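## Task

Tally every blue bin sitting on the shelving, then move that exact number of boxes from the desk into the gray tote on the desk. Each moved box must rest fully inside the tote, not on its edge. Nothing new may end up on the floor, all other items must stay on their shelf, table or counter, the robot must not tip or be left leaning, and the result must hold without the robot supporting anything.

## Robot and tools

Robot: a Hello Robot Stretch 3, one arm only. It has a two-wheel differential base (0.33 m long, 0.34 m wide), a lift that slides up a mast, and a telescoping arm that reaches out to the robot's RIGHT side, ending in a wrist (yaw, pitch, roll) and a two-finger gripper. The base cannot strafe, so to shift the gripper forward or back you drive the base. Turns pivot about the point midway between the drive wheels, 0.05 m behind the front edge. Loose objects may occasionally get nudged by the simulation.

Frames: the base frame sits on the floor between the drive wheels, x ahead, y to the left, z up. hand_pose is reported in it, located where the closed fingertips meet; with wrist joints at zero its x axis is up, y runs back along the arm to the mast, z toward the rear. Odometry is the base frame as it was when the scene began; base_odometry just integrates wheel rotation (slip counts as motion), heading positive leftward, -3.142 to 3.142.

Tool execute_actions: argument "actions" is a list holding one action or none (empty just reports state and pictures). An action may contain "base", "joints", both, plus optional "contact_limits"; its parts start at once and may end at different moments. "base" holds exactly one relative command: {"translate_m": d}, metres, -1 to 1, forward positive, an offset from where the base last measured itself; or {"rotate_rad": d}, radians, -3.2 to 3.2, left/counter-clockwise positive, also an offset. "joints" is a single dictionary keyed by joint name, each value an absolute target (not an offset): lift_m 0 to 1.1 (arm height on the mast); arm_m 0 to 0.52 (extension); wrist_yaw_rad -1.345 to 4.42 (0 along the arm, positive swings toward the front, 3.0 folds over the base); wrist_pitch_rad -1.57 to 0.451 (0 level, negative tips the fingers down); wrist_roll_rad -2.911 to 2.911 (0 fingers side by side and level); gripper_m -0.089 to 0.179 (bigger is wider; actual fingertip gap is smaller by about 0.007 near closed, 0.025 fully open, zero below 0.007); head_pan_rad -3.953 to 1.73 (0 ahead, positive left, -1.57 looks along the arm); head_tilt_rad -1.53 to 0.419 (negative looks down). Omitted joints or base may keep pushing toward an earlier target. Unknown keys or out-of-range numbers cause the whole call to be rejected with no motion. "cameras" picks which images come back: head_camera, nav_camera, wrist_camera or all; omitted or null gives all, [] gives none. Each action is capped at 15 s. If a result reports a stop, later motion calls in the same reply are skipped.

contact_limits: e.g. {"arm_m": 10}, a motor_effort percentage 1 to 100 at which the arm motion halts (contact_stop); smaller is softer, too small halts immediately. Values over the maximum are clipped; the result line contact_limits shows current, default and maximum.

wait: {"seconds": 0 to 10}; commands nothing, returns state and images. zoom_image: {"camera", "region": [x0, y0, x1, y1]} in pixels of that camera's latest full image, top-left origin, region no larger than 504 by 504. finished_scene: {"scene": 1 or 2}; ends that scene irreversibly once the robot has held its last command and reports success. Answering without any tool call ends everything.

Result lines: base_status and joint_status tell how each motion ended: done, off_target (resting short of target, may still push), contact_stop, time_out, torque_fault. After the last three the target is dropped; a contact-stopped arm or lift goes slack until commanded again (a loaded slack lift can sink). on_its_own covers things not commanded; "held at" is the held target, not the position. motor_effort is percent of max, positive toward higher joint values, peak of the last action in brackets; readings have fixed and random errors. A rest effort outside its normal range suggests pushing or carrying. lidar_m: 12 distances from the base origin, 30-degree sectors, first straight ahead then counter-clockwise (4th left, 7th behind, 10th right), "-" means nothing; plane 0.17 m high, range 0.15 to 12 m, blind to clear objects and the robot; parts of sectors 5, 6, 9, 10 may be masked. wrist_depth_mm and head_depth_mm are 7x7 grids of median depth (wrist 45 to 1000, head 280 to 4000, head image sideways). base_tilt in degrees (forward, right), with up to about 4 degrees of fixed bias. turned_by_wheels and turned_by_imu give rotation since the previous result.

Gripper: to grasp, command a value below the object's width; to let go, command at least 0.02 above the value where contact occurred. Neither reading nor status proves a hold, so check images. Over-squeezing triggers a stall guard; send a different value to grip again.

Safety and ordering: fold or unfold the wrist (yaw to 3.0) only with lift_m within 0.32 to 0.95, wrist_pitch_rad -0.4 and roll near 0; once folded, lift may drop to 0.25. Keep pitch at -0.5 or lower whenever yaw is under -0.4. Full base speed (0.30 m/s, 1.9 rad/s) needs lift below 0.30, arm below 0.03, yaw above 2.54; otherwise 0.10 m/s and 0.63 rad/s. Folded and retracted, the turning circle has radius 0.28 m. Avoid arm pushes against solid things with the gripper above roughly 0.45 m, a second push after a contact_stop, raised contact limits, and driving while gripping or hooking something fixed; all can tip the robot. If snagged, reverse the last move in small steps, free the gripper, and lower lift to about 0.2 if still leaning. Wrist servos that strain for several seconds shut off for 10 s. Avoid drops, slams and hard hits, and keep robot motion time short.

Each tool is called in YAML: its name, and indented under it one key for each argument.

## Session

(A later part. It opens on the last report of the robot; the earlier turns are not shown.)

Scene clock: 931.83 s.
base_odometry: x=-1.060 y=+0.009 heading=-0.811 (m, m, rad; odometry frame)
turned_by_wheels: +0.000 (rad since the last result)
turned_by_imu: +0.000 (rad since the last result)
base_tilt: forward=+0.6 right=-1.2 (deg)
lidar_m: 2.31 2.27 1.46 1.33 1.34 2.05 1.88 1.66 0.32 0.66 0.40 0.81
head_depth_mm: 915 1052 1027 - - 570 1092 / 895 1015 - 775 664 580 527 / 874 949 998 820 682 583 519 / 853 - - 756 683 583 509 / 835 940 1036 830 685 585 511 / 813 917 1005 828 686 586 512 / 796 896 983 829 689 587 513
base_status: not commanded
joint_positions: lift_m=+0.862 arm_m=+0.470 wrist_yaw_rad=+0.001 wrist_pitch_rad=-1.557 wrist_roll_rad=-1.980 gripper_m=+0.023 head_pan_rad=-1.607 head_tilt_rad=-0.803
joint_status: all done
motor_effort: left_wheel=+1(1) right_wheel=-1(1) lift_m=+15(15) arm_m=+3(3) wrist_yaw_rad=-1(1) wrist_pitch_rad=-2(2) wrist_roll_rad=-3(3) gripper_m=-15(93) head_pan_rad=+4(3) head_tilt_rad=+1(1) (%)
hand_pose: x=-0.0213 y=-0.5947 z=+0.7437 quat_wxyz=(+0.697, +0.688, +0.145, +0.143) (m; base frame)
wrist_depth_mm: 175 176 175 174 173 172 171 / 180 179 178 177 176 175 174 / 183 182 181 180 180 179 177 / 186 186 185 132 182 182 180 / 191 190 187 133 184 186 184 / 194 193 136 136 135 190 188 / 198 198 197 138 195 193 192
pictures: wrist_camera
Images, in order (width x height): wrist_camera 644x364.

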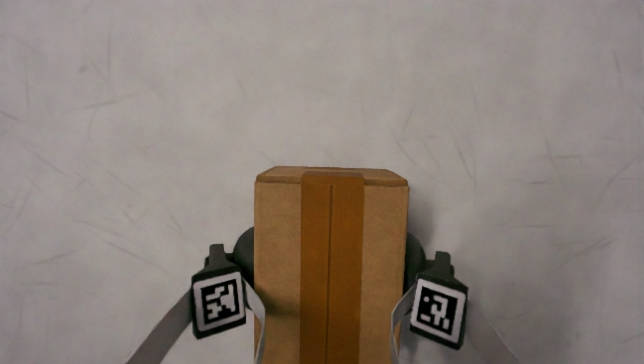

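execute_actions:
  actions:
    - {"joints": {"lift_m": 0.932}}
  cameras: []

execute_actions:
  actions:
    - {"base": {"rotate_rad": 0.97}, "joints": {"lift_m": 0.998, "arm_m": 0.464, "wrist_roll_rad": -0.847, "head_pan_rad": -1.55}}

Scene clock: 943.97 s.
base_odometry: x=-1.060 y=+0.009 heading=-0.811 (m, m, rad; odometry frame)
turned_by_wheels: +0.000 (rad since the last result)
turned_by_imu: -0.001 (rad since the last result)
base_tilt: forward=+0.7 right=-1.2 (deg)
lidar_m: 2.31 2.27 1.45 1.33 1.34 2.05 1.87 1.67 0.32 0.67 0.40 0.81
head_depth_mm: 921 1020 - - 680 579 1098 / 890 - 993 773 679 581 528 / 847 1022 1027 820 680 582 520 / 822 - 997 758 680 585 509 / 829 939 998 802 683 584 512 / 818 921 1002 830 686 585 512 / 795 897 981 831 688 588 513
base_status: not commanded
joint_positions: lift_m=+0.931 arm_m=+0.470 wrist_yaw_rad=+0.001 wrist_pitch_rad=-1.557 wrist_roll_rad=-1.980 gripper_m=+0.023 head_pan_rad=-1.607 head_tilt_rad=-0.803
joint_status: all done
motor_effort: left_wheel=+1(1) right_wheel=-1(1) lift_m=+38(40) arm_m=+3(3) wrist_yaw_rad=-2(1) wrist_pitch_rad=-2(2) wrist_roll_rad=-3(3) gripper_m=-15(14) head_pan_rad=+3(3) head_tilt_rad=+1(1) (%)
hand_pose: x=-0.0213 y=-0.5947 z=+0.8136 quat_wxyz=(+0.697, +0.688, +0.145, +0.143) (m; base frame)
wrist_depth_mm: 243 242 242 240 239 237 236 / 248 248 245 245 243 241 240 / 252 251 250 248 248 246 245 / 259 257 253 131 251 253 250 / 264 262 259 133 256 257 255 / 269 268 136 136 135 262 259 / 275 274 271 138 268 268 264
pictures: none
No camera images: the call's "cameras" was empty. Leave "cameras" out to get every camera's image.

Scene clock: 946.47 s.
base_odometry: x=-1.060 y=+0.009 heading=+0.159 (m, m, rad; odometry frame)
turned_by_wheels: +0.970 (rad since the last result)
turned_by_imu: +0.955 (rad since the last result)
base_tilt: forward=+0.6 right=-1.3 (deg)
lidar_m: 1.52 1.33 1.33 1.56 1.87 1.87 0.32 0.62 0.40 0.81 2.00 2.45
head_depth_mm: - 1046 1026 751 676 580 509 / 1030 1113 1031 720 635 581 508 / - 1197 1033 764 636 583 528 / - - 662 766 667 584 1138 / 1324 1539 1040 723 684 625 1163 / 1449 1707 1895 827 703 1306 1168 / 1645 1992 2306 835 1469 1345 1172
base_status: done
joint_positions: lift_m=+0.997 arm_m=+0.464 wrist_yaw_rad=+0.001 wrist_pitch_rad=-1.557 wrist_roll_rad=-0.852 gripper_m=+0.023 head_pan_rad=-1.557 head_tilt_rad=-0.803
joint_status: all done
motor_effort: left_wheel=-1(7) right_wheel=+2(10) lift_m=+38(39) arm_m=-4(6) wrist_yaw_rad=+0(2) wrist_pitch_rad=-2(2) wrist_roll_rad=+4(4) gripper_m=-15(15) head_pan_rad=+3(11) head_tilt_rad=+1(1) (%)
hand_pose: x=-0.0215 y=-0.5889 z=+0.8796 quat_wxyz=(+0.667, +0.658, -0.250, -0.247) (m; base frame)
wrist_depth_mm: - 306 306 303 303 300 299 / - 312 308 306 308 306 305 / - 316 230 310 257 308 309 / - 324 258 132 254 315 315 / - 330 211 133 226 321 323 / - 336 136 136 135 329 328 / - 344 215 138 234 335 336
pictures: head_camera (sideways: a quarter turn clockwise sets it upright), nav_camera (sideways: a quarter turn counterclockwise sets it upright), wrist_camera
Images, in order (width x height): head_camera 896x504, nav_camera 672x504, wrist_camera 644x364.

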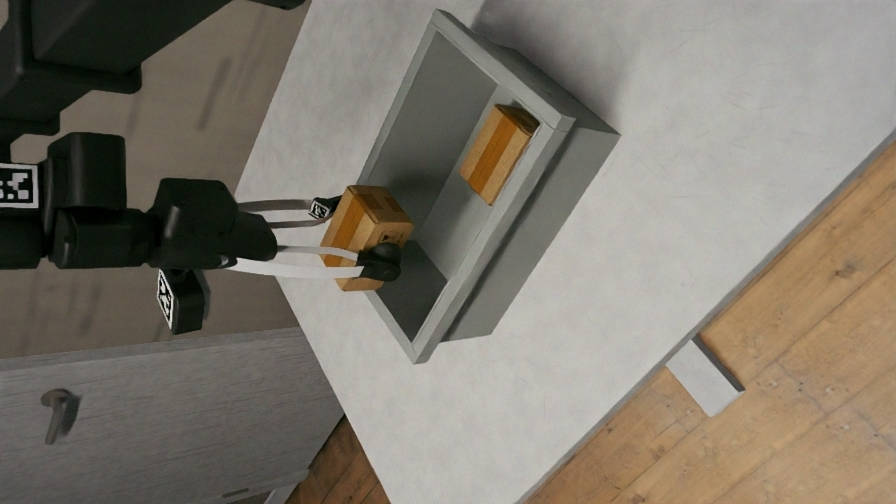

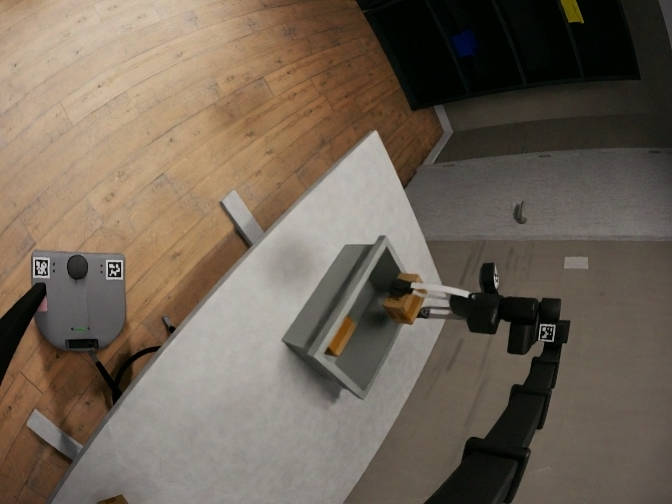

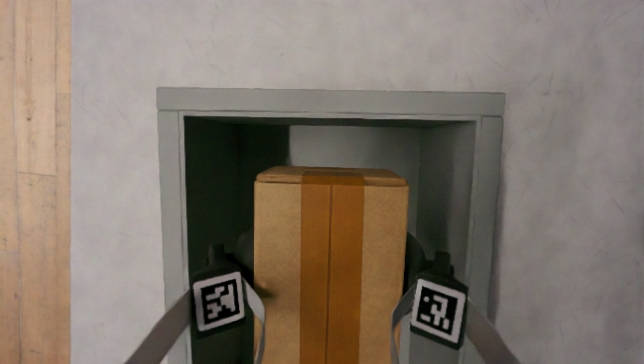

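execute_actions:
  actions:
    - {"joints": {"lift_m": 0.864}}
  cameras: ["wrist_camera", "head_camera"]

Scene clock: 957.67 s.
base_odometry: x=-1.060 y=+0.009 heading=+0.159 (m, m, rad; odometry frame)
turned_by_wheels: +0.000 (rad since the last result)
turned_by_imu: -0.001 (rad since the last result)
base_tilt: forward=+0.6 right=-1.2 (deg)
lidar_m: 1.52 1.33 1.33 1.56 1.87 1.86 0.32 0.62 0.40 0.81 2.01 2.46
head_depth_mm: 925 1020 1070 - - 569 507 / 1003 1079 990 730 636 582 507 / 1092 - 996 747 636 583 528 / 1196 1359 - 709 666 585 1144 / 1320 1523 1041 726 684 626 1173 / 1443 1704 1874 828 704 1315 1169 / 1653 1992 2332 830 1473 1347 1173
base_status: not commanded
joint_positions: lift_m=+0.865 arm_m=+0.464 wrist_yaw_rad=+0.001 wrist_pitch_rad=-1.557 wrist_roll_rad=-0.852 gripper_m=+0.023 head_pan_rad=-1.557 head_tilt_rad=-0.803
joint_status: all done
motor_effort: left_wheel=-1(1) right_wheel=+2(2) lift_m=+16(35) arm_m=-3(3) wrist_yaw_rad=-1(1) wrist_pitch_rad=-2(2) wrist_roll_rad=+4(4) gripper_m=-14(15) head_pan_rad=+3(3) head_tilt_rad=+1(1) (%)
hand_pose: x=-0.0215 y=-0.5889 z=+0.7467 quat_wxyz=(+0.667, +0.658, -0.250, -0.247) (m; base frame)
wrist_depth_mm: - 63 63 63 62 62 62 / - 73 71 69 67 65 63 / 111 150 181 180 180 150 106 / 112 151 185 132 182 160 106 / 112 152 188 133 184 160 105 / 113 153 136 135 135 159 105 / 113 143 196 138 193 146 104
pictures: head_camera (sideways: a quarter turn clockwise sets it upright), wrist_camera
Images, in order (width x height): head_camera 896x504, wrist_camera 644x364.

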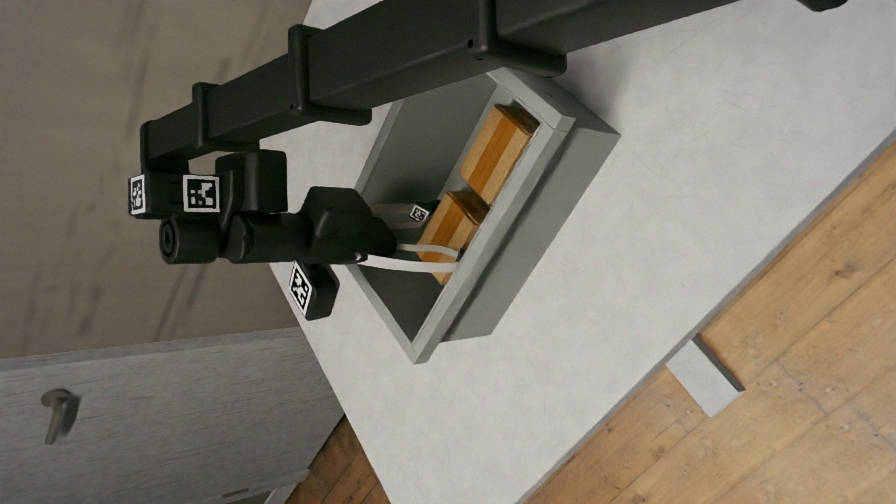

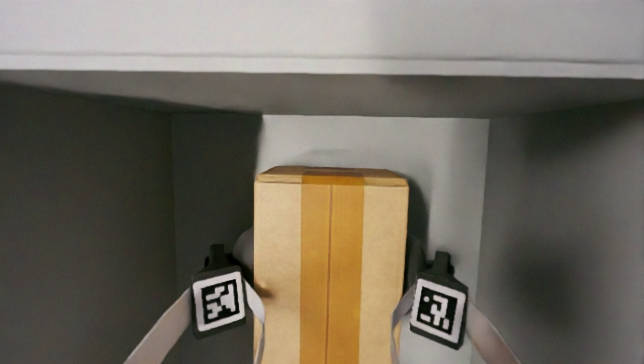

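execute_actions:
  actions:
    - {"joints": {"gripper_m": 0.095}}
  cameras: []

execute_actions:
  actions:
    - {"joints": {"lift_m": 0.985}}

Scene clock: 965.73 s.
base_odometry: x=-1.060 y=+0.009 heading=+0.159 (m, m, rad; odometry frame)
turned_by_wheels: +0.000 (rad since the last result)
turned_by_imu: -0.001 (rad since the last result)
base_tilt: forward=+0.8 right=-1.2 (deg)
lidar_m: 1.51 1.33 1.33 1.56 1.87 1.87 0.32 0.62 0.40 0.81 2.00 2.46
head_depth_mm: 925 1019 1069 - - 570 507 / 992 1076 993 735 633 582 507 / 1088 - 993 749 635 583 529 / 1189 1366 - 720 668 584 1143 / 1322 1536 1039 723 687 624 1171 / 1447 1713 1900 827 701 1306 1170 / 1636 1999 2308 833 1474 1348 1173
base_status: not commanded
joint_positions: lift_m=+0.865 arm_m=+0.464 wrist_yaw_rad=+0.001 wrist_pitch_rad=-1.557 wrist_roll_rad=-0.852 gripper_m=+0.095 head_pan_rad=-1.557 head_tilt_rad=-0.803
joint_status: all done
motor_effort: left_wheel=-1(2) right_wheel=+2(3) lift_m=+16(16) arm_m=-3(4) wrist_yaw_rad=-2(1) wrist_pitch_rad=-2(2) wrist_roll_rad=+4(4) gripper_m=+0(83) head_pan_rad=+3(3) head_tilt_rad=+0(1) (%)
hand_pose: x=-0.0215 y=-0.5889 z=+0.7467 quat_wxyz=(+0.667, +0.658, -0.250, -0.247) (m; base frame)
wrist_depth_mm: - 63 63 63 63 62 62 / - 73 71 69 67 65 63 / 111 150 181 180 179 150 106 / 112 151 185 135 183 160 105 / 112 151 188 136 137 160 105 / 113 142 141 139 139 148 105 / 113 148 195 142 193 142 104
pictures: none
No camera images: the call's "cameras" was empty. Leave "cameras" out to get every camera's image.

Scene clock: 967.67 s.
base_odometry: x=-1.060 y=+0.009 heading=+0.159 (m, m, rad; odometry frame)
turned_by_wheels: +0.000 (rad since the last result)
turned_by_imu: -0.001 (rad since the last result)
base_tilt: forward=+0.7 right=-1.3 (deg)
lidar_m: 1.51 1.33 1.33 1.57 1.87 1.86 0.32 0.62 0.40 0.81 2.00 2.45
head_depth_mm: - 1072 1025 749 678 581 508 / - 1117 1028 719 634 582 508 / - 1209 1051 748 635 583 527 / - - 906 747 669 586 1146 / 1319 1529 1037 724 684 626 1165 / 1440 1702 1903 826 702 1312 1169 / 1654 1986 2302 830 1471 1344 1175
base_status: not commanded
joint_positions: lift_m=+0.984 arm_m=+0.464 wrist_yaw_rad=+0.001 wrist_pitch_rad=-1.557 wrist_roll_rad=-0.852 gripper_m=+0.095 head_pan_rad=-1.557 head_tilt_rad=-0.803
joint_status: all done
motor_effort: left_wheel=-1(1) right_wheel=+2(2) lift_m=+38(39) arm_m=-2(4) wrist_yaw_rad=-1(1) wrist_pitch_rad=-2(2) wrist_roll_rad=+4(4) gripper_m=+1(1) head_pan_rad=+4(3) head_tilt_rad=+0(0) (%)
hand_pose: x=-0.0215 y=-0.5889 z=+0.8666 quat_wxyz=(+0.667, +0.658, -0.250, -0.247) (m; base frame)
wrist_depth_mm: 972 295 292 290 291 287 287 / - 299 297 294 294 294 292 / - 305 231 299 256 208 299 / - 308 293 255 302 206 304 / - 314 309 260 309 206 311 / - 323 318 277 315 314 314 / - 329 321 269 319 320 321
pictures: head_camera (sideways: a quarter turn clockwise sets it upright), nav_camera (sideways: a quarter turn counterclockwise sets it upright), wrist_camera
Images, in order (width x height): head_camera 896x504, nav_camera 672x504, wrist_camera 644x364.

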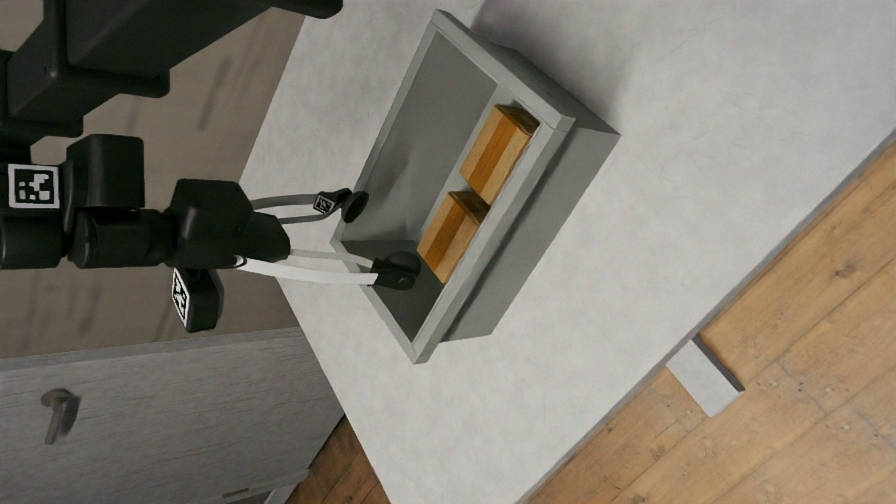

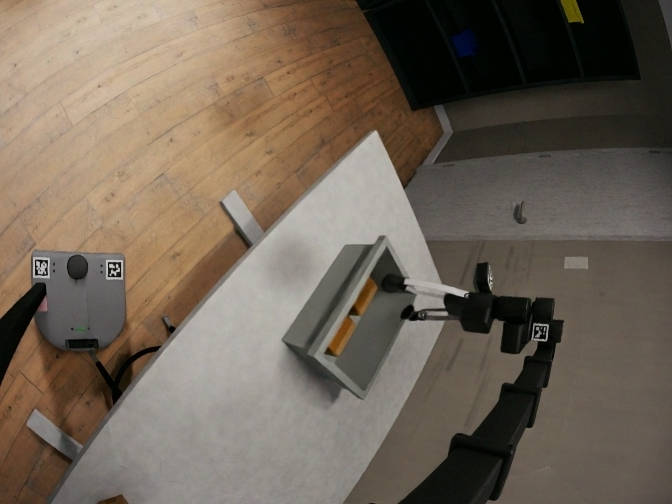

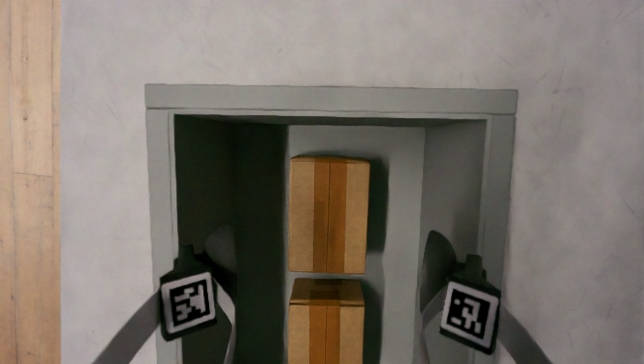

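execute_actions:
  actions:
    - {"base": {"rotate_rad": -1.54}, "joints": {"lift_m": 0.99, "arm_m": 0.311, "wrist_roll_rad": -0.191, "gripper_m": 0.125, "head_pan_rad": -1.3, "head_tilt_rad": -0.8}}

Scene clock: 1006.03 s.
base_odometry: x=-1.060 y=+0.009 heading=-1.381 (m, m, rad; odometry frame)
turned_by_wheels: -1.540 (rad since the last result)
turned_by_imu: -1.520 (rad since the last result)
base_tilt: forward=+0.7 right=-1.2 (deg)
lidar_m: 0.81 2.14 2.43 1.50 1.33 1.33 2.10 1.87 1.78 0.32 0.66 0.40
head_depth_mm: 1092 - - 817 679 606 1157 / 1065 1210 1048 815 619 582 1137 / 1003 1148 1035 847 682 582 1101 / 949 1074 1030 796 685 584 519 / 900 1009 1041 823 684 584 509 / 861 958 1023 830 686 586 512 / 815 907 988 831 690 586 513
base_status: done
joint_positions: lift_m=+0.989 arm_m=+0.311 wrist_yaw_rad=+0.001 wrist_pitch_rad=-1.557 wrist_roll_rad=-0.196 gripper_m=+0.125 head_pan_rad=-1.307 head_tilt_rad=-0.803
joint_status: all done
motor_effort: left_wheel=+2(7) right_wheel=-1(7) lift_m=+38(39) arm_m=-3(4) wrist_yaw_rad=-2(1) wrist_pitch_rad=-2(2) wrist_roll_rad=+3(5) gripper_m=+0(84) head_pan_rad=+3(24) head_tilt_rad=+0(2) (%)
hand_pose: x=-0.0216 y=-0.4358 z=+0.8716 quat_wxyz=(+0.550, +0.543, -0.451, -0.446) (m; base frame)
wrist_depth_mm: 301 301 299 299 295 247 290 / 307 306 304 303 298 253 294 / 313 312 309 308 308 305 303 / 317 318 316 265 312 311 305 / 323 323 321 267 314 314 - / 331 327 327 324 321 - - / 337 336 330 332 - - -
pictures: head_camera (sideways: a quarter turn clockwise sets it upright), nav_camera (sideways: a quarter turn counterclockwise sets it upright), wrist_camera
Images, in order (width x height): head_camera 896x504, nav_camera 672x504, wrist_camera 644x364.

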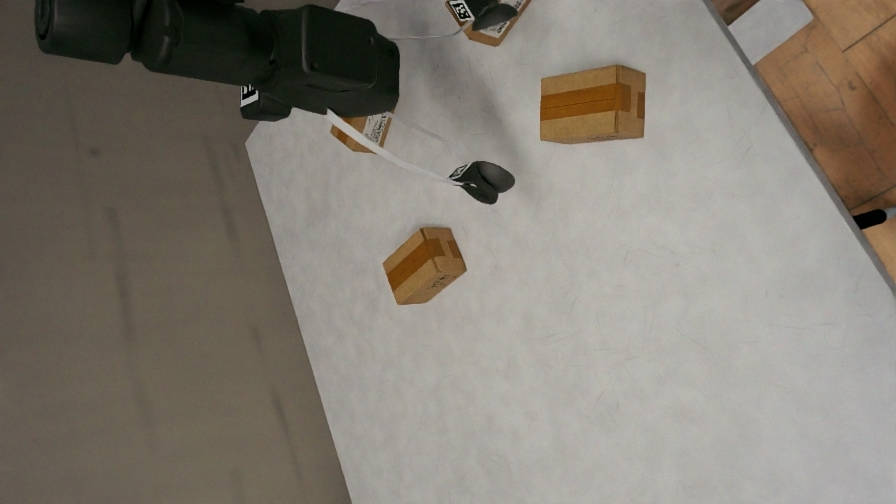

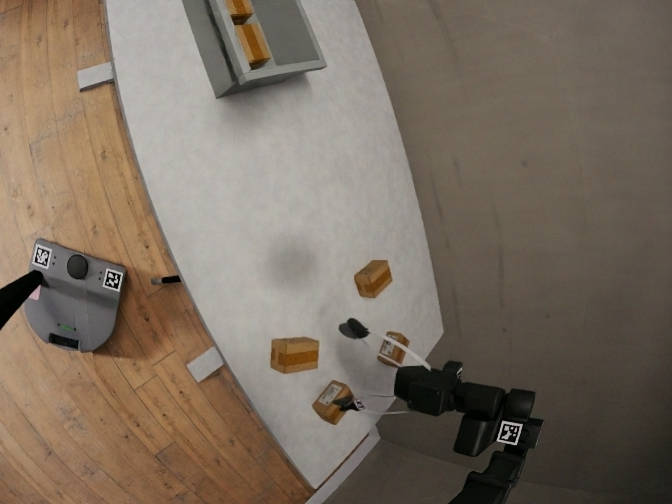

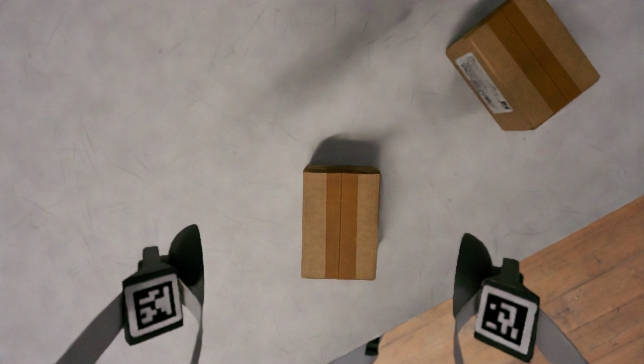

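execute_actions:
  actions:
    - {"base": {"rotate_rad": -0.024}, "joints": {"lift_m": 0.861, "arm_m": 0.301, "wrist_roll_rad": -0.22}}
  cameras: ["wrist_camera"]

execute_actions:
  actions:
    - {"joints": {"gripper_m": 0.022}}
  cameras: ["wrist_camera", "head_camera"]

Scene clock: 1019.83 s.
base_odometry: x=-1.060 y=+0.009 heading=-1.405 (m, m, rad; odometry frame)
turned_by_wheels: -0.024 (rad since the last result)
turned_by_imu: -0.025 (rad since the last result)
base_tilt: forward=+0.7 right=-1.3 (deg)
lidar_m: 0.81 2.04 2.45 1.52 1.33 1.33 1.57 1.88 1.85 0.32 0.63 0.40
head_depth_mm: 1161 1344 - 722 677 607 1158 / 1084 1254 1023 - 620 582 1158 / 1020 1166 1035 821 664 582 1102 / 961 1090 1033 798 685 584 518 / 910 1020 1037 803 685 584 512 / 863 969 1028 830 686 587 512 / 821 912 993 828 687 588 513
base_status: done
joint_positions: lift_m=+0.862 arm_m=+0.301 wrist_yaw_rad=+0.001 wrist_pitch_rad=-1.557 wrist_roll_rad=-0.215 gripper_m=+0.125 head_pan_rad=-1.307 head_tilt_rad=-0.803
joint_status: all done
motor_effort: left_wheel=+2(7) right_wheel=-1(7) lift_m=+15(32) arm_m=-3(3) wrist_yaw_rad=-1(1) wrist_pitch_rad=-2(2) wrist_roll_rad=-3(4) gripper_m=+0(1) head_pan_rad=+3(4) head_tilt_rad=+2(1) (%)
hand_pose: x=-0.0216 y=-0.4257 z=+0.7437 quat_wxyz=(+0.555, +0.547, -0.446, -0.441) (m; base frame)
wrist_depth_mm: 178 177 177 175 174 173 154 / 182 180 180 178 178 176 174 / 184 183 182 181 180 180 178 / 187 187 185 135 182 183 181 / 192 190 189 137 185 186 185 / 195 194 192 140 189 189 189 / 199 198 197 143 193 194 951
pictures: wrist_camera
Images, in order (width x height): wrist_camera 644x364.

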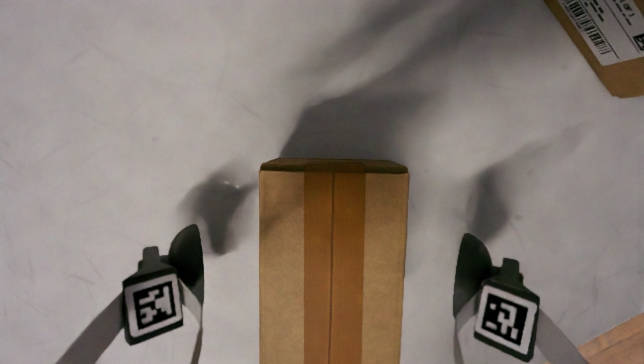

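Scene clock: 1021.33 s.
base_odometry: x=-1.060 y=+0.009 heading=-1.405 (m, m, rad; odometry frame)
turned_by_wheels: +0.000 (rad since the last result)
turned_by_imu: +0.000 (rad since the last result)
base_tilt: forward=+0.6 right=-1.3 (deg)
lidar_m: 0.81 2.04 2.46 1.51 1.33 1.33 1.57 1.87 1.85 0.32 0.62 0.40
head_depth_mm: 1162 1337 - 720 678 606 1159 / 1089 1249 1032 - 615 580 1164 / 1019 1168 1032 823 673 584 1100 / 962 1092 1037 797 683 583 519 / 914 1022 1038 804 687 585 509 / 864 965 1029 828 685 587 512 / 821 917 991 825 689 588 513
base_status: not commanded
joint_positions: lift_m=+0.862 arm_m=+0.301 wrist_yaw_rad=+0.001 wrist_pitch_rad=-1.557 wrist_roll_rad=-0.215 gripper_m=+0.023 head_pan_rad=-1.307 head_tilt_rad=-0.803
joint_status: all done
motor_effort: left_wheel=+2(2) right_wheel=-1(1) lift_m=+15(15) arm_m=-3(3) wrist_yaw_rad=-1(1) wrist_pitch_rad=-2(2) wrist_roll_rad=-3(3) gripper_m=-15(92) head_pan_rad=+3(3) head_tilt_rad=+1(2) (%)
hand_pose: x=-0.0216 y=-0.4257 z=+0.7437 quat_wxyz=(+0.555, +0.547, -0.446, -0.441) (m; base frame)
wrist_depth_mm: 177 177 176 176 174 174 154 / 181 180 178 178 177 176 174 / 185 184 183 181 180 179 178 / 188 187 185 132 182 182 181 / 191 190 188 133 185 186 185 / 195 193 136 136 135 189 188 / 199 198 196 138 194 194 929
pictures: head_camera (sideways: a quarter turn clockwise sets it upright), wrist_camera
Images, in order (width x height): head_camera 896x504, wrist_camera 644x364.

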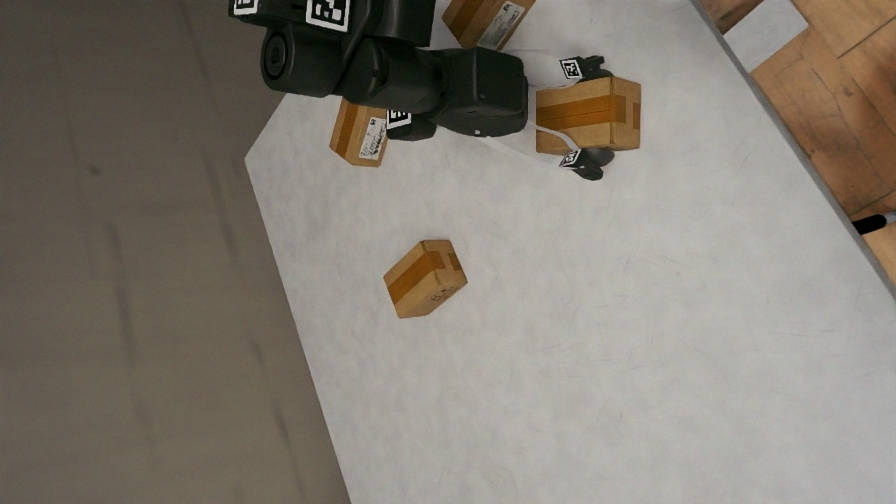

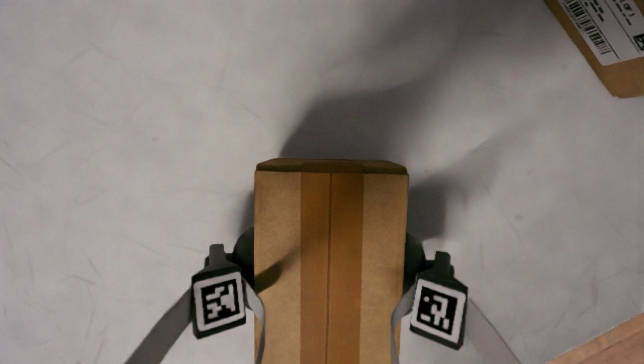

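execute_actions:
  actions: []

Scene clock: 1044.17 s.
base_odometry: x=-1.060 y=+0.009 heading=-1.405 (m, m, rad; odometry frame)
turned_by_wheels: +0.000 (rad since the last result)
turned_by_imu: -0.001 (rad since the last result)
base_tilt: forward=+0.8 right=-1.3 (deg)
lidar_m: 0.81 2.04 2.45 1.51 1.33 1.33 1.57 1.87 1.85 0.32 0.62 0.40
head_depth_mm: 1164 1336 - 719 679 605 1158 / 1092 1253 1028 - 615 582 1159 / 1025 1163 1032 822 674 584 1103 / 961 1095 1037 799 681 584 519 / 907 1029 1040 805 684 586 512 / 861 967 1028 826 688 585 511 / 823 914 991 831 687 587 513
base_status: not commanded
joint_positions: lift_m=+0.862 arm_m=+0.301 wrist_yaw_rad=+0.001 wrist_pitch_rad=-1.557 wrist_roll_rad=-0.215 gripper_m=+0.023 head_pan_rad=-1.307 head_tilt_rad=-0.803
joint_status: all done
motor_effort: left_wheel=+2(2) right_wheel=-1(1) lift_m=+15(15) arm_m=-3(3) wrist_yaw_rad=-1(1) wrist_pitch_rad=-2(2) wrist_roll_rad=-3(3) gripper_m=-14(92) head_pan_rad=+3(3) head_tilt_rad=+0(2) (%)
hand_pose: x=-0.0216 y=-0.4257 z=+0.7437 quat_wxyz=(+0.555, +0.547, -0.446, -0.441) (m; base frame)
wrist_depth_mm: 178 177 175 176 174 174 153 / 181 181 179 178 177 176 175 / 184 184 182 181 180 179 179 / 189 187 186 131 182 183 181 / 192 190 188 133 185 186 185 / 195 194 136 136 135 189 188 / 199 199 197 138 194 193 933
pictures: head_camera (sideways: a quarter turn clockwise sets it upright), nav_camera (sideways: a quarter turn counterclockwise sets it upright), wrist_camera
Images, in order (width x height): head_camera 896x504, nav_camera 672x504, wrist_camera 644x364.

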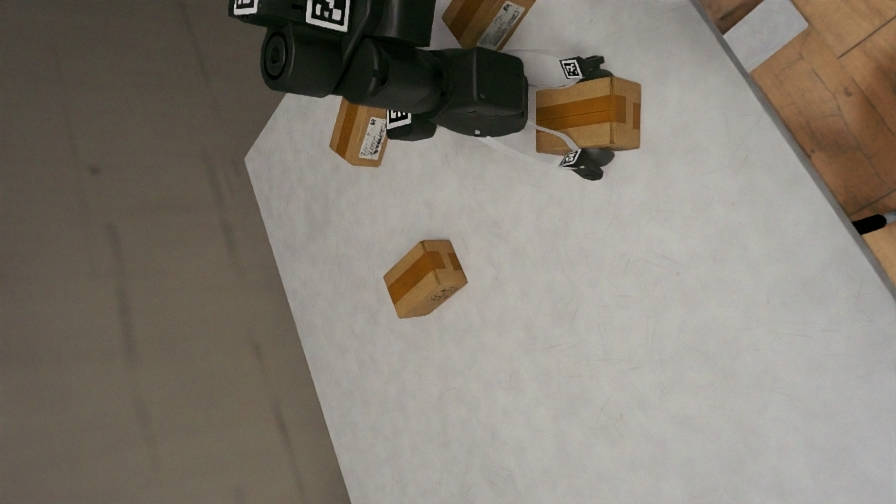

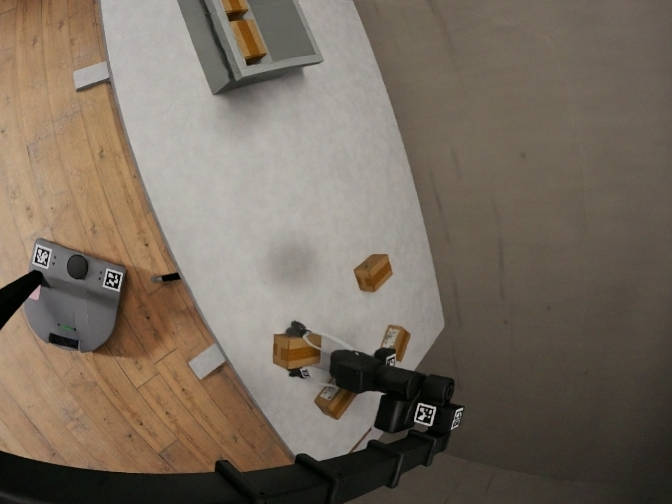

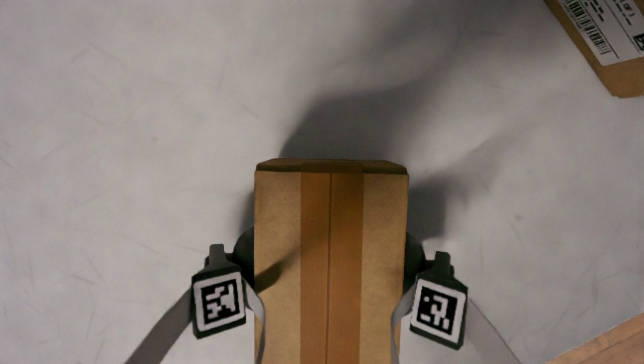

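execute_actions:
  actions:
    - {"base": {"rotate_rad": 0.75}, "joints": {"lift_m": 0.998, "wrist_roll_rad": -1.02}}
  cameras: ["wrist_camera"]

execute_actions:
  actions:
    - {"base": {"rotate_rad": 0.649}, "joints": {"arm_m": 0.398, "head_pan_rad": -1.57, "head_tilt_rad": -0.85}}

Scene clock: 1076.17 s.
base_odometry: x=-1.060 y=+0.009 heading=-0.655 (m, m, rad; odometry frame)
turned_by_wheels: +0.750 (rad since the last result)
turned_by_imu: +0.737 (rad since the last result)
base_tilt: forward=+0.7 right=-1.2 (deg)
lidar_m: 2.45 1.89 1.38 1.33 1.38 1.94 1.87 0.77 0.32 0.40 0.40 0.81
head_depth_mm: 781 - - 794 664 579 507 / 817 913 992 541 662 582 508 / 831 940 997 824 682 582 509 / 851 966 1037 820 684 585 511 / 868 988 1037 801 674 584 521 / 884 1010 1048 717 615 587 531 / 908 1041 1050 735 635 588 543
base_status: done
joint_positions: lift_m=+0.997 arm_m=+0.301 wrist_yaw_rad=+0.001 wrist_pitch_rad=-1.557 wrist_roll_rad=-1.015 gripper_m=+0.023 head_pan_rad=-1.307 head_tilt_rad=-0.803
joint_status: all done
motor_effort: left_wheel=-2(7) right_wheel=+2(8) lift_m=+38(41) arm_m=-4(3) wrist_yaw_rad=-1(1) wrist_pitch_rad=-2(2) wrist_roll_rad=-3(4) gripper_m=-15(14) head_pan_rad=+3(3) head_tilt_rad=+2(2) (%)
hand_pose: x=-0.0215 y=-0.4258 z=+0.8796 quat_wxyz=(+0.684, +0.676, -0.195, -0.193) (m; base frame)
wrist_depth_mm: 308 306 306 304 302 303 299 / 314 315 311 309 308 306 304 / 320 317 316 313 313 311 309 / 328 326 322 132 317 318 316 / - 331 326 133 319 324 320 / - 336 137 136 136 329 329 / - 345 342 139 337 335 321
pictures: wrist_camera
Images, in order (width x height): wrist_camera 644x364.

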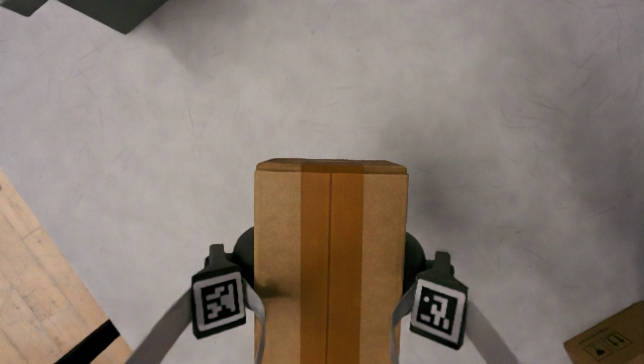

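Scene clock: 1078.17 s.
base_odometry: x=-1.060 y=+0.009 heading=-0.006 (m, m, rad; odometry frame)
turned_by_wheels: +0.649 (rad since the last result)
turned_by_imu: +0.638 (rad since the last result)
base_tilt: forward=+0.7 right=-1.3 (deg)
lidar_m: 1.69 1.35 1.33 1.43 1.89 1.87 0.77 0.32 0.40 0.81 0.83 2.46
head_depth_mm: - 968 969 784 661 568 501 / 909 1026 969 765 661 571 502 / - 1066 975 702 646 573 530 / - - 947 690 641 572 1109 / 1109 1189 827 719 667 587 1152 / 1197 1397 980 717 665 1242 1163 / 1305 1521 993 776 667 1289 1161
base_status: done
joint_positions: lift_m=+0.997 arm_m=+0.398 wrist_yaw_rad=+0.001 wrist_pitch_rad=-1.557 wrist_roll_rad=-1.015 gripper_m=+0.023 head_pan_rad=-1.563 head_tilt_rad=-0.840
joint_status: all done
motor_effort: left_wheel=-2(8) right_wheel=+2(8) lift_m=+39(38) arm_m=+2(1) wrist_yaw_rad=-1(1) wrist_pitch_rad=-2(2) wrist_roll_rad=-3(3) gripper_m=-14(13) head_pan_rad=-5(26) head_tilt_rad=-3(9) (%)
hand_pose: x=-0.0215 y=-0.5221 z=+0.8796 quat_wxyz=(+0.685, +0.676, -0.194, -0.193) (m; base frame)
wrist_depth_mm: - 305 282 253 298 213 298 / - 311 285 259 303 211 304 / - 316 288 312 310 310 311 / - 321 229 131 230 316 315 / - 326 211 133 227 321 320 / - 338 137 136 135 328 330 / - 341 216 139 223 332 335
pictures: head_camera (sideways: a quarter turn clockwise sets it upright), nav_camera (sideways: a quarter turn counterclockwise sets it upright), wrist_camera
Images, in order (width x height): head_camera 896x504, nav_camera 672x504, wrist_camera 644x364.

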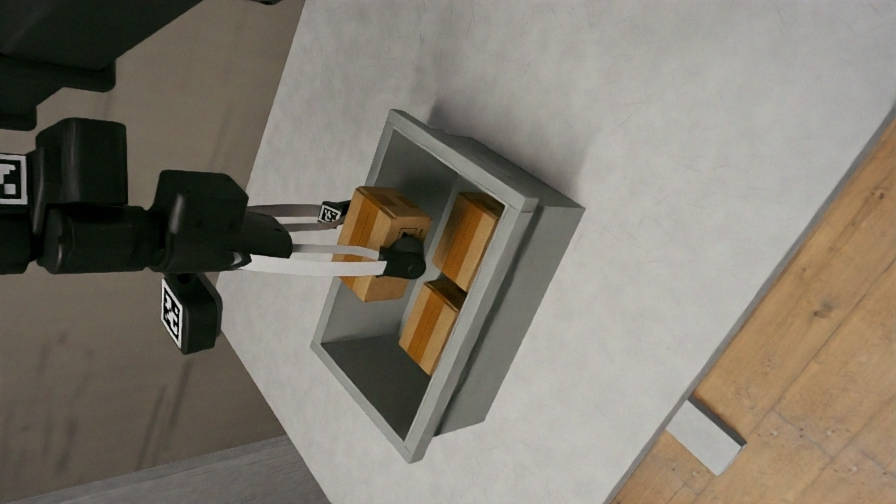

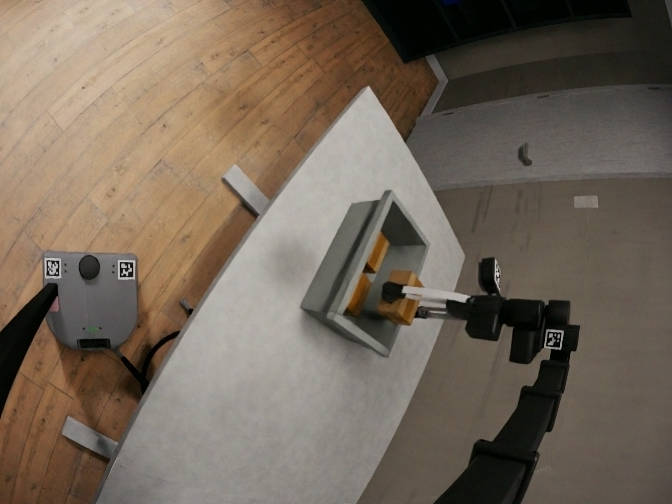

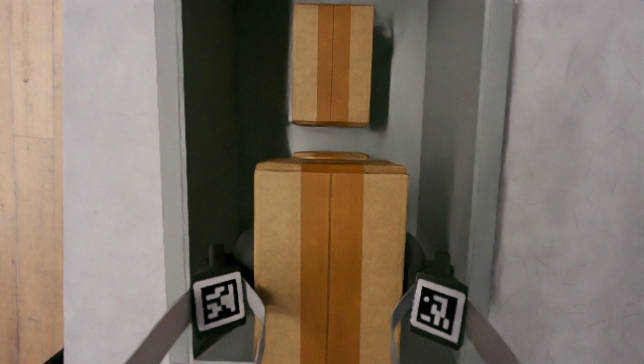

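execute_actions:
  actions:
    - {"joints": {"lift_m": 0.915}}
  cameras: ["wrist_camera", "head_camera"]

Scene clock: 1084.43 s.
base_odometry: x=-1.060 y=+0.009 heading=-0.006 (m, m, rad; odometry frame)
turned_by_wheels: +0.000 (rad since the last result)
turned_by_imu: -0.001 (rad since the last result)
base_tilt: forward=+0.7 right=-1.3 (deg)
lidar_m: 1.69 1.34 1.33 1.44 1.89 1.87 0.77 0.32 0.40 0.81 0.83 2.46
head_depth_mm: 859 913 - 763 661 570 500 / 888 - 956 764 663 571 502 / 941 - 942 689 648 572 530 / 1020 - - 656 640 572 1110 / 1115 1224 793 718 665 586 1150 / 1200 1392 989 720 668 1244 1156 / 1301 1519 986 778 669 1293 1156
base_status: not commanded
joint_positions: lift_m=+0.916 arm_m=+0.398 wrist_yaw_rad=+0.001 wrist_pitch_rad=-1.557 wrist_roll_rad=-1.015 gripper_m=+0.023 head_pan_rad=-1.563 head_tilt_rad=-0.840
joint_status: all done
motor_effort: left_wheel=-1(1) right_wheel=+2(2) lift_m=+16(35) arm_m=+2(2) wrist_yaw_rad=-1(1) wrist_pitch_rad=-2(2) wrist_roll_rad=-3(3) gripper_m=-14(14) head_pan_rad=-4(5) head_tilt_rad=-4(4) (%)
hand_pose: x=-0.0215 y=-0.5221 z=+0.7977 quat_wxyz=(+0.685, +0.676, -0.194, -0.193) (m; base frame)
wrist_depth_mm: 115 147 223 175 222 164 111 / 116 148 227 178 225 163 113 / 118 149 230 231 230 163 115 / 120 150 230 132 230 161 118 / 123 150 208 133 227 161 119 / 125 151 136 136 136 160 124 / 255 141 212 138 221 148 124
pictures: head_camera (sideways: a quarter turn clockwise sets it upright), wrist_camera
Images, in order (width x height): head_camera 896x504, wrist_camera 644x364.

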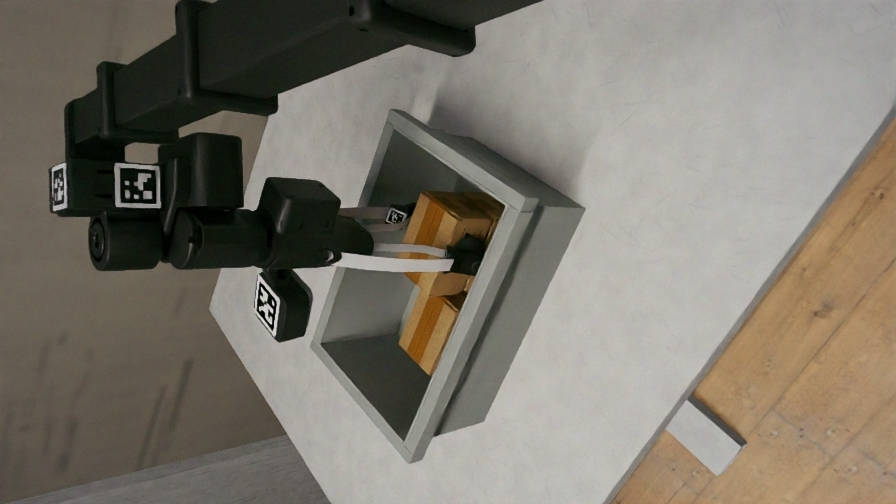

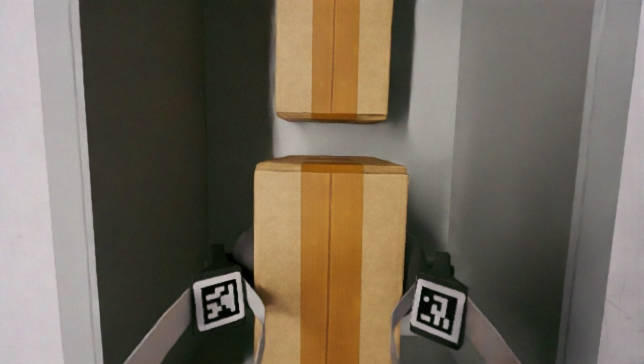

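execute_actions:
  actions:
    - {"joints": {"gripper_m": 0.095}}
  cameras: ["wrist_camera"]

execute_actions:
  actions:
    - {"joints": {"lift_m": 0.985}}
  cameras: ["wrist_camera", "head_camera"]

Scene clock: 1098.57 s.
base_odometry: x=-1.060 y=+0.009 heading=-0.006 (m, m, rad; odometry frame)
turned_by_wheels: +0.000 (rad since the last result)
turned_by_imu: -0.001 (rad since the last result)
base_tilt: forward=+0.7 right=-1.3 (deg)
lidar_m: 1.69 1.35 1.33 1.43 1.90 1.87 0.77 0.32 0.40 0.81 0.83 2.46
head_depth_mm: 856 922 - 766 660 570 500 / 891 - 957 766 662 568 502 / 939 - 944 690 648 572 529 / 1019 - - 651 640 573 1118 / 1111 1228 795 724 665 586 1152 / 1202 1392 983 716 669 1244 1157 / 1303 1530 984 775 671 1300 1154
base_status: not commanded
joint_positions: lift_m=+0.916 arm_m=+0.398 wrist_yaw_rad=+0.001 wrist_pitch_rad=-1.557 wrist_roll_rad=-1.015 gripper_m=+0.095 head_pan_rad=-1.563 head_tilt_rad=-0.840
joint_status: all done
motor_effort: left_wheel=-1(1) right_wheel=+2(2) lift_m=+15(16) arm_m=+3(2) wrist_yaw_rad=-1(2) wrist_pitch_rad=-2(2) wrist_roll_rad=-3(3) gripper_m=+0(81) head_pan_rad=-4(4) head_tilt_rad=-4(3) (%)
hand_pose: x=-0.0215 y=-0.5221 z=+0.7977 quat_wxyz=(+0.685, +0.676, -0.194, -0.193) (m; base frame)
wrist_depth_mm: 115 147 224 176 221 164 111 / 116 148 227 179 225 164 113 / 118 150 231 231 230 163 115 / 120 150 230 135 230 162 118 / 123 151 235 138 138 161 119 / 125 141 245 140 141 149 124 / 256 147 228 143 224 144 124
pictures: wrist_camera
Images, in order (width x height): wrist_camera 644x364.

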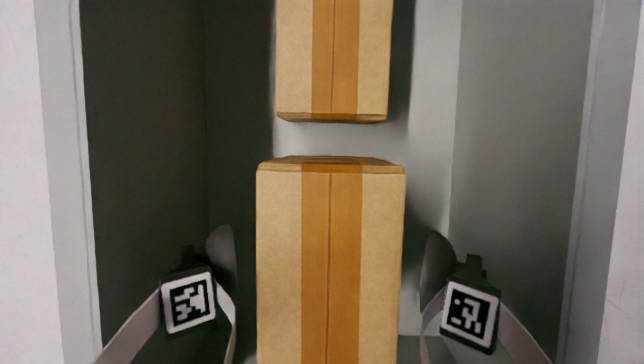

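Scene clock: 1100.03 s.
base_odometry: x=-1.060 y=+0.009 heading=-0.006 (m, m, rad; odometry frame)
turned_by_wheels: +0.000 (rad since the last result)
turned_by_imu: +0.000 (rad since the last result)
base_tilt: forward=+0.7 right=-1.3 (deg)
lidar_m: 1.69 1.35 1.33 1.44 1.90 1.87 0.77 0.32 0.40 0.81 0.83 2.45
head_depth_mm: - 992 969 783 662 569 502 / - 1028 970 762 661 571 502 / - 1074 977 700 646 573 530 / - - 759 659 641 573 1115 / 1114 1223 827 727 666 586 1151 / 1201 1397 980 714 668 1241 1152 / 1297 1526 984 775 670 1296 1162
base_status: not commanded
joint_positions: lift_m=+0.984 arm_m=+0.398 wrist_yaw_rad=+0.001 wrist_pitch_rad=-1.557 wrist_roll_rad=-1.015 gripper_m=+0.095 head_pan_rad=-1.563 head_tilt_rad=-0.840
joint_status: all done
motor_effort: left_wheel=-1(1) right_wheel=+2(2) lift_m=+38(39) arm_m=+3(2) wrist_yaw_rad=-1(1) wrist_pitch_rad=-2(2) wrist_roll_rad=-3(3) gripper_m=+0(0) head_pan_rad=-4(4) head_tilt_rad=-4(4) (%)
hand_pose: x=-0.0215 y=-0.5221 z=+0.8666 quat_wxyz=(+0.685, +0.676, -0.194, -0.193) (m; base frame)
wrist_depth_mm: 982 293 282 241 286 193 286 / - 298 285 246 293 192 293 / - 304 288 298 296 209 299 / - 310 289 205 291 208 304 / - 315 310 208 306 207 310 / - 323 316 212 308 316 314 / - 328 233 243 244 320 322
pictures: head_camera (sideways: a quarter turn clockwise sets it upright), wrist_camera
Images, in order (width x height): head_camera 896x504, wrist_camera 644x364.

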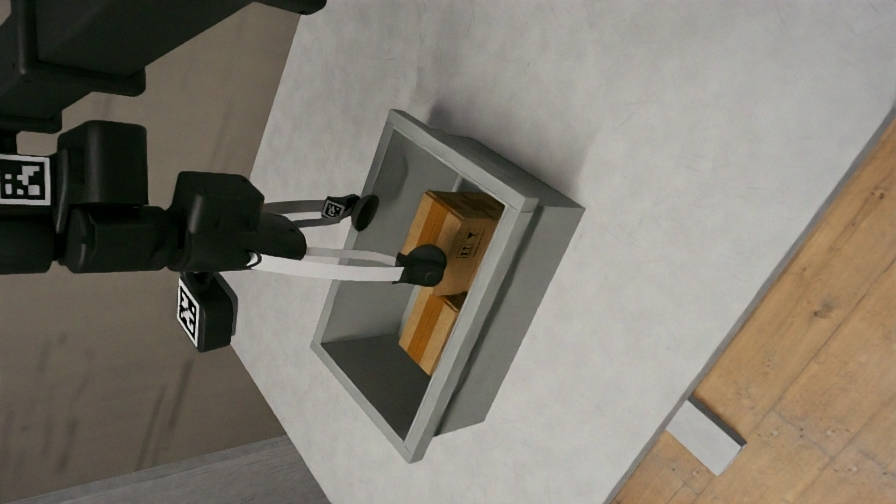

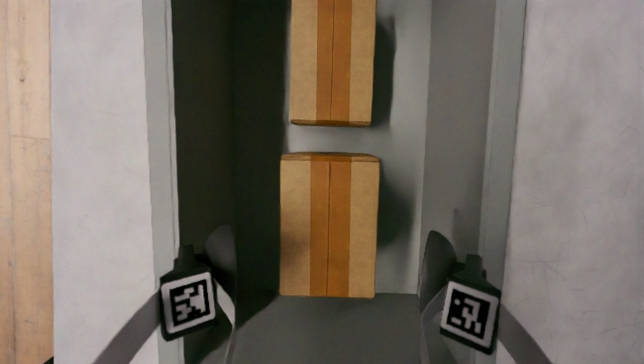

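execute_actions:
  actions:
    - {"base": {"rotate_rad": -1.067}, "joints": {"lift_m": 0.99, "arm_m": 0.512, "wrist_pitch_rad": -1.48, "wrist_roll_rad": -0.452, "gripper_m": 0.125, "head_tilt_rad": -0.75}}

Scene clock: 1167.07 s.
base_odometry: x=-1.060 y=+0.009 heading=-1.073 (m, m, rad; odometry frame)
turned_by_wheels: -1.067 (rad since the last result)
turned_by_imu: -1.052 (rad since the last result)
base_tilt: forward=+0.6 right=-1.3 (deg)
lidar_m: 0.81 2.46 1.72 1.35 1.34 1.43 1.90 1.87 0.77 0.32 0.40 0.81
head_depth_mm: 1031 - 1074 864 706 596 1136 / - 1166 1121 865 707 599 549 / - 1103 1123 871 708 600 519 / 882 - 1086 822 715 601 520 / 873 971 1070 874 714 604 522 / 835 931 1030 876 715 604 522 / 801 887 993 885 716 606 524
base_status: done
joint_positions: lift_m=+0.989 arm_m=+0.512 wrist_yaw_rad=+0.001 wrist_pitch_rad=-1.482 wrist_roll_rad=-0.456 gripper_m=+0.125 head_pan_rad=-1.563 head_tilt_rad=-0.754
joint_status: all done
motor_effort: left_wheel=+1(8) right_wheel=-1(7) lift_m=+38(38) arm_m=+3(2) wrist_yaw_rad=-1(1) wrist_pitch_rad=+1(1) wrist_roll_rad=+3(5) gripper_m=+0(83) head_pan_rad=-4(4) head_tilt_rad=+1(6) (%)
hand_pose: x=-0.0216 y=-0.6555 z=+0.8708 quat_wxyz=(+0.626, +0.573, -0.390, -0.357) (m; base frame)
wrist_depth_mm: 303 302 306 304 307 309 309 / 305 305 306 310 309 310 312 / 307 310 309 310 310 314 314 / 310 312 311 265 313 314 279 / 315 313 314 266 317 318 271 / 314 316 320 318 319 319 323 / 318 316 321 323 324 324 325
pictures: head_camera (sideways: a quarter turn clockwise sets it upright), nav_camera (sideways: a quarter turn counterclockwise sets it upright), wrist_camera
Images, in order (width x height): head_camera 896x504, nav_camera 672x504, wrist_camera 644x364.

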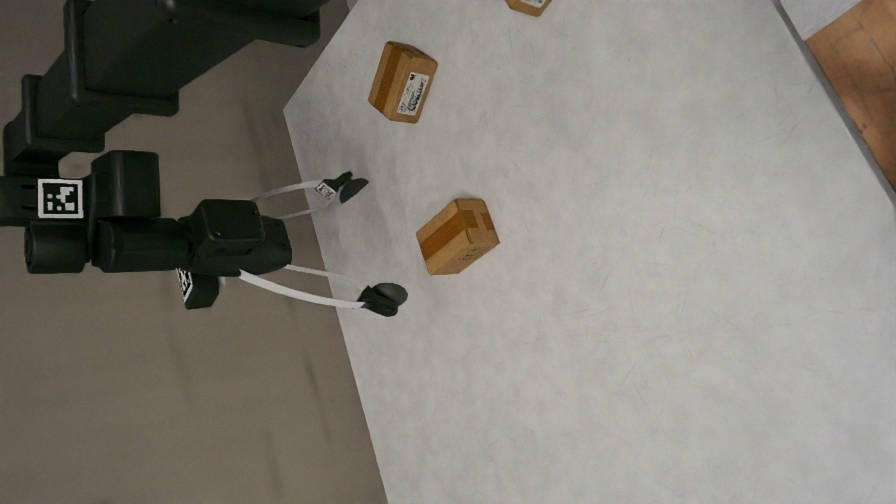

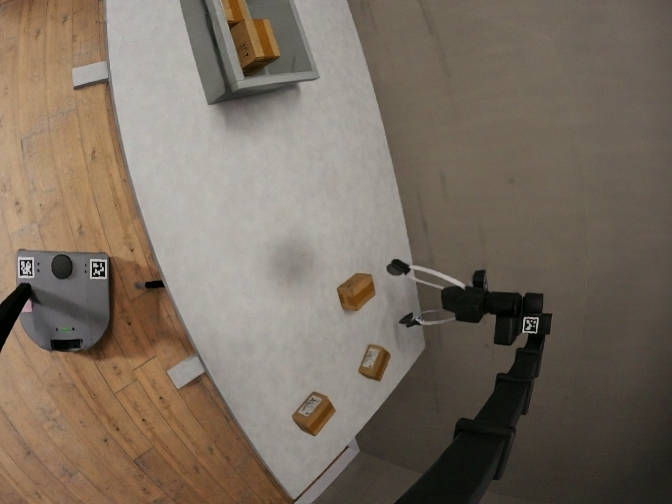

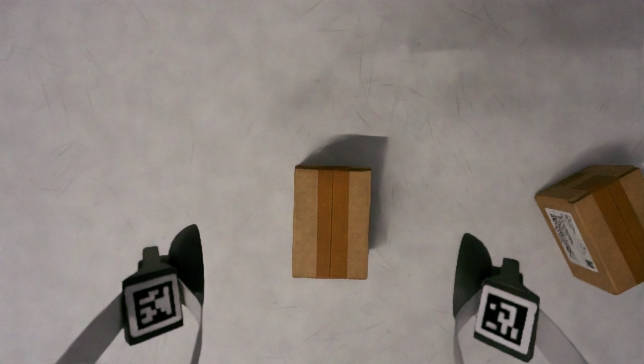

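zoom_image:
  camera: "wrist_camera"
  region: [260, 150, 410, 300]

Region (260, 150, 410, 300) of wrist_camera's 644x364 image, scaled by 3.360.

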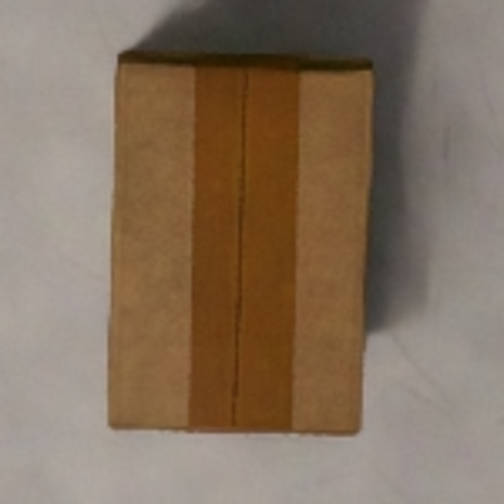

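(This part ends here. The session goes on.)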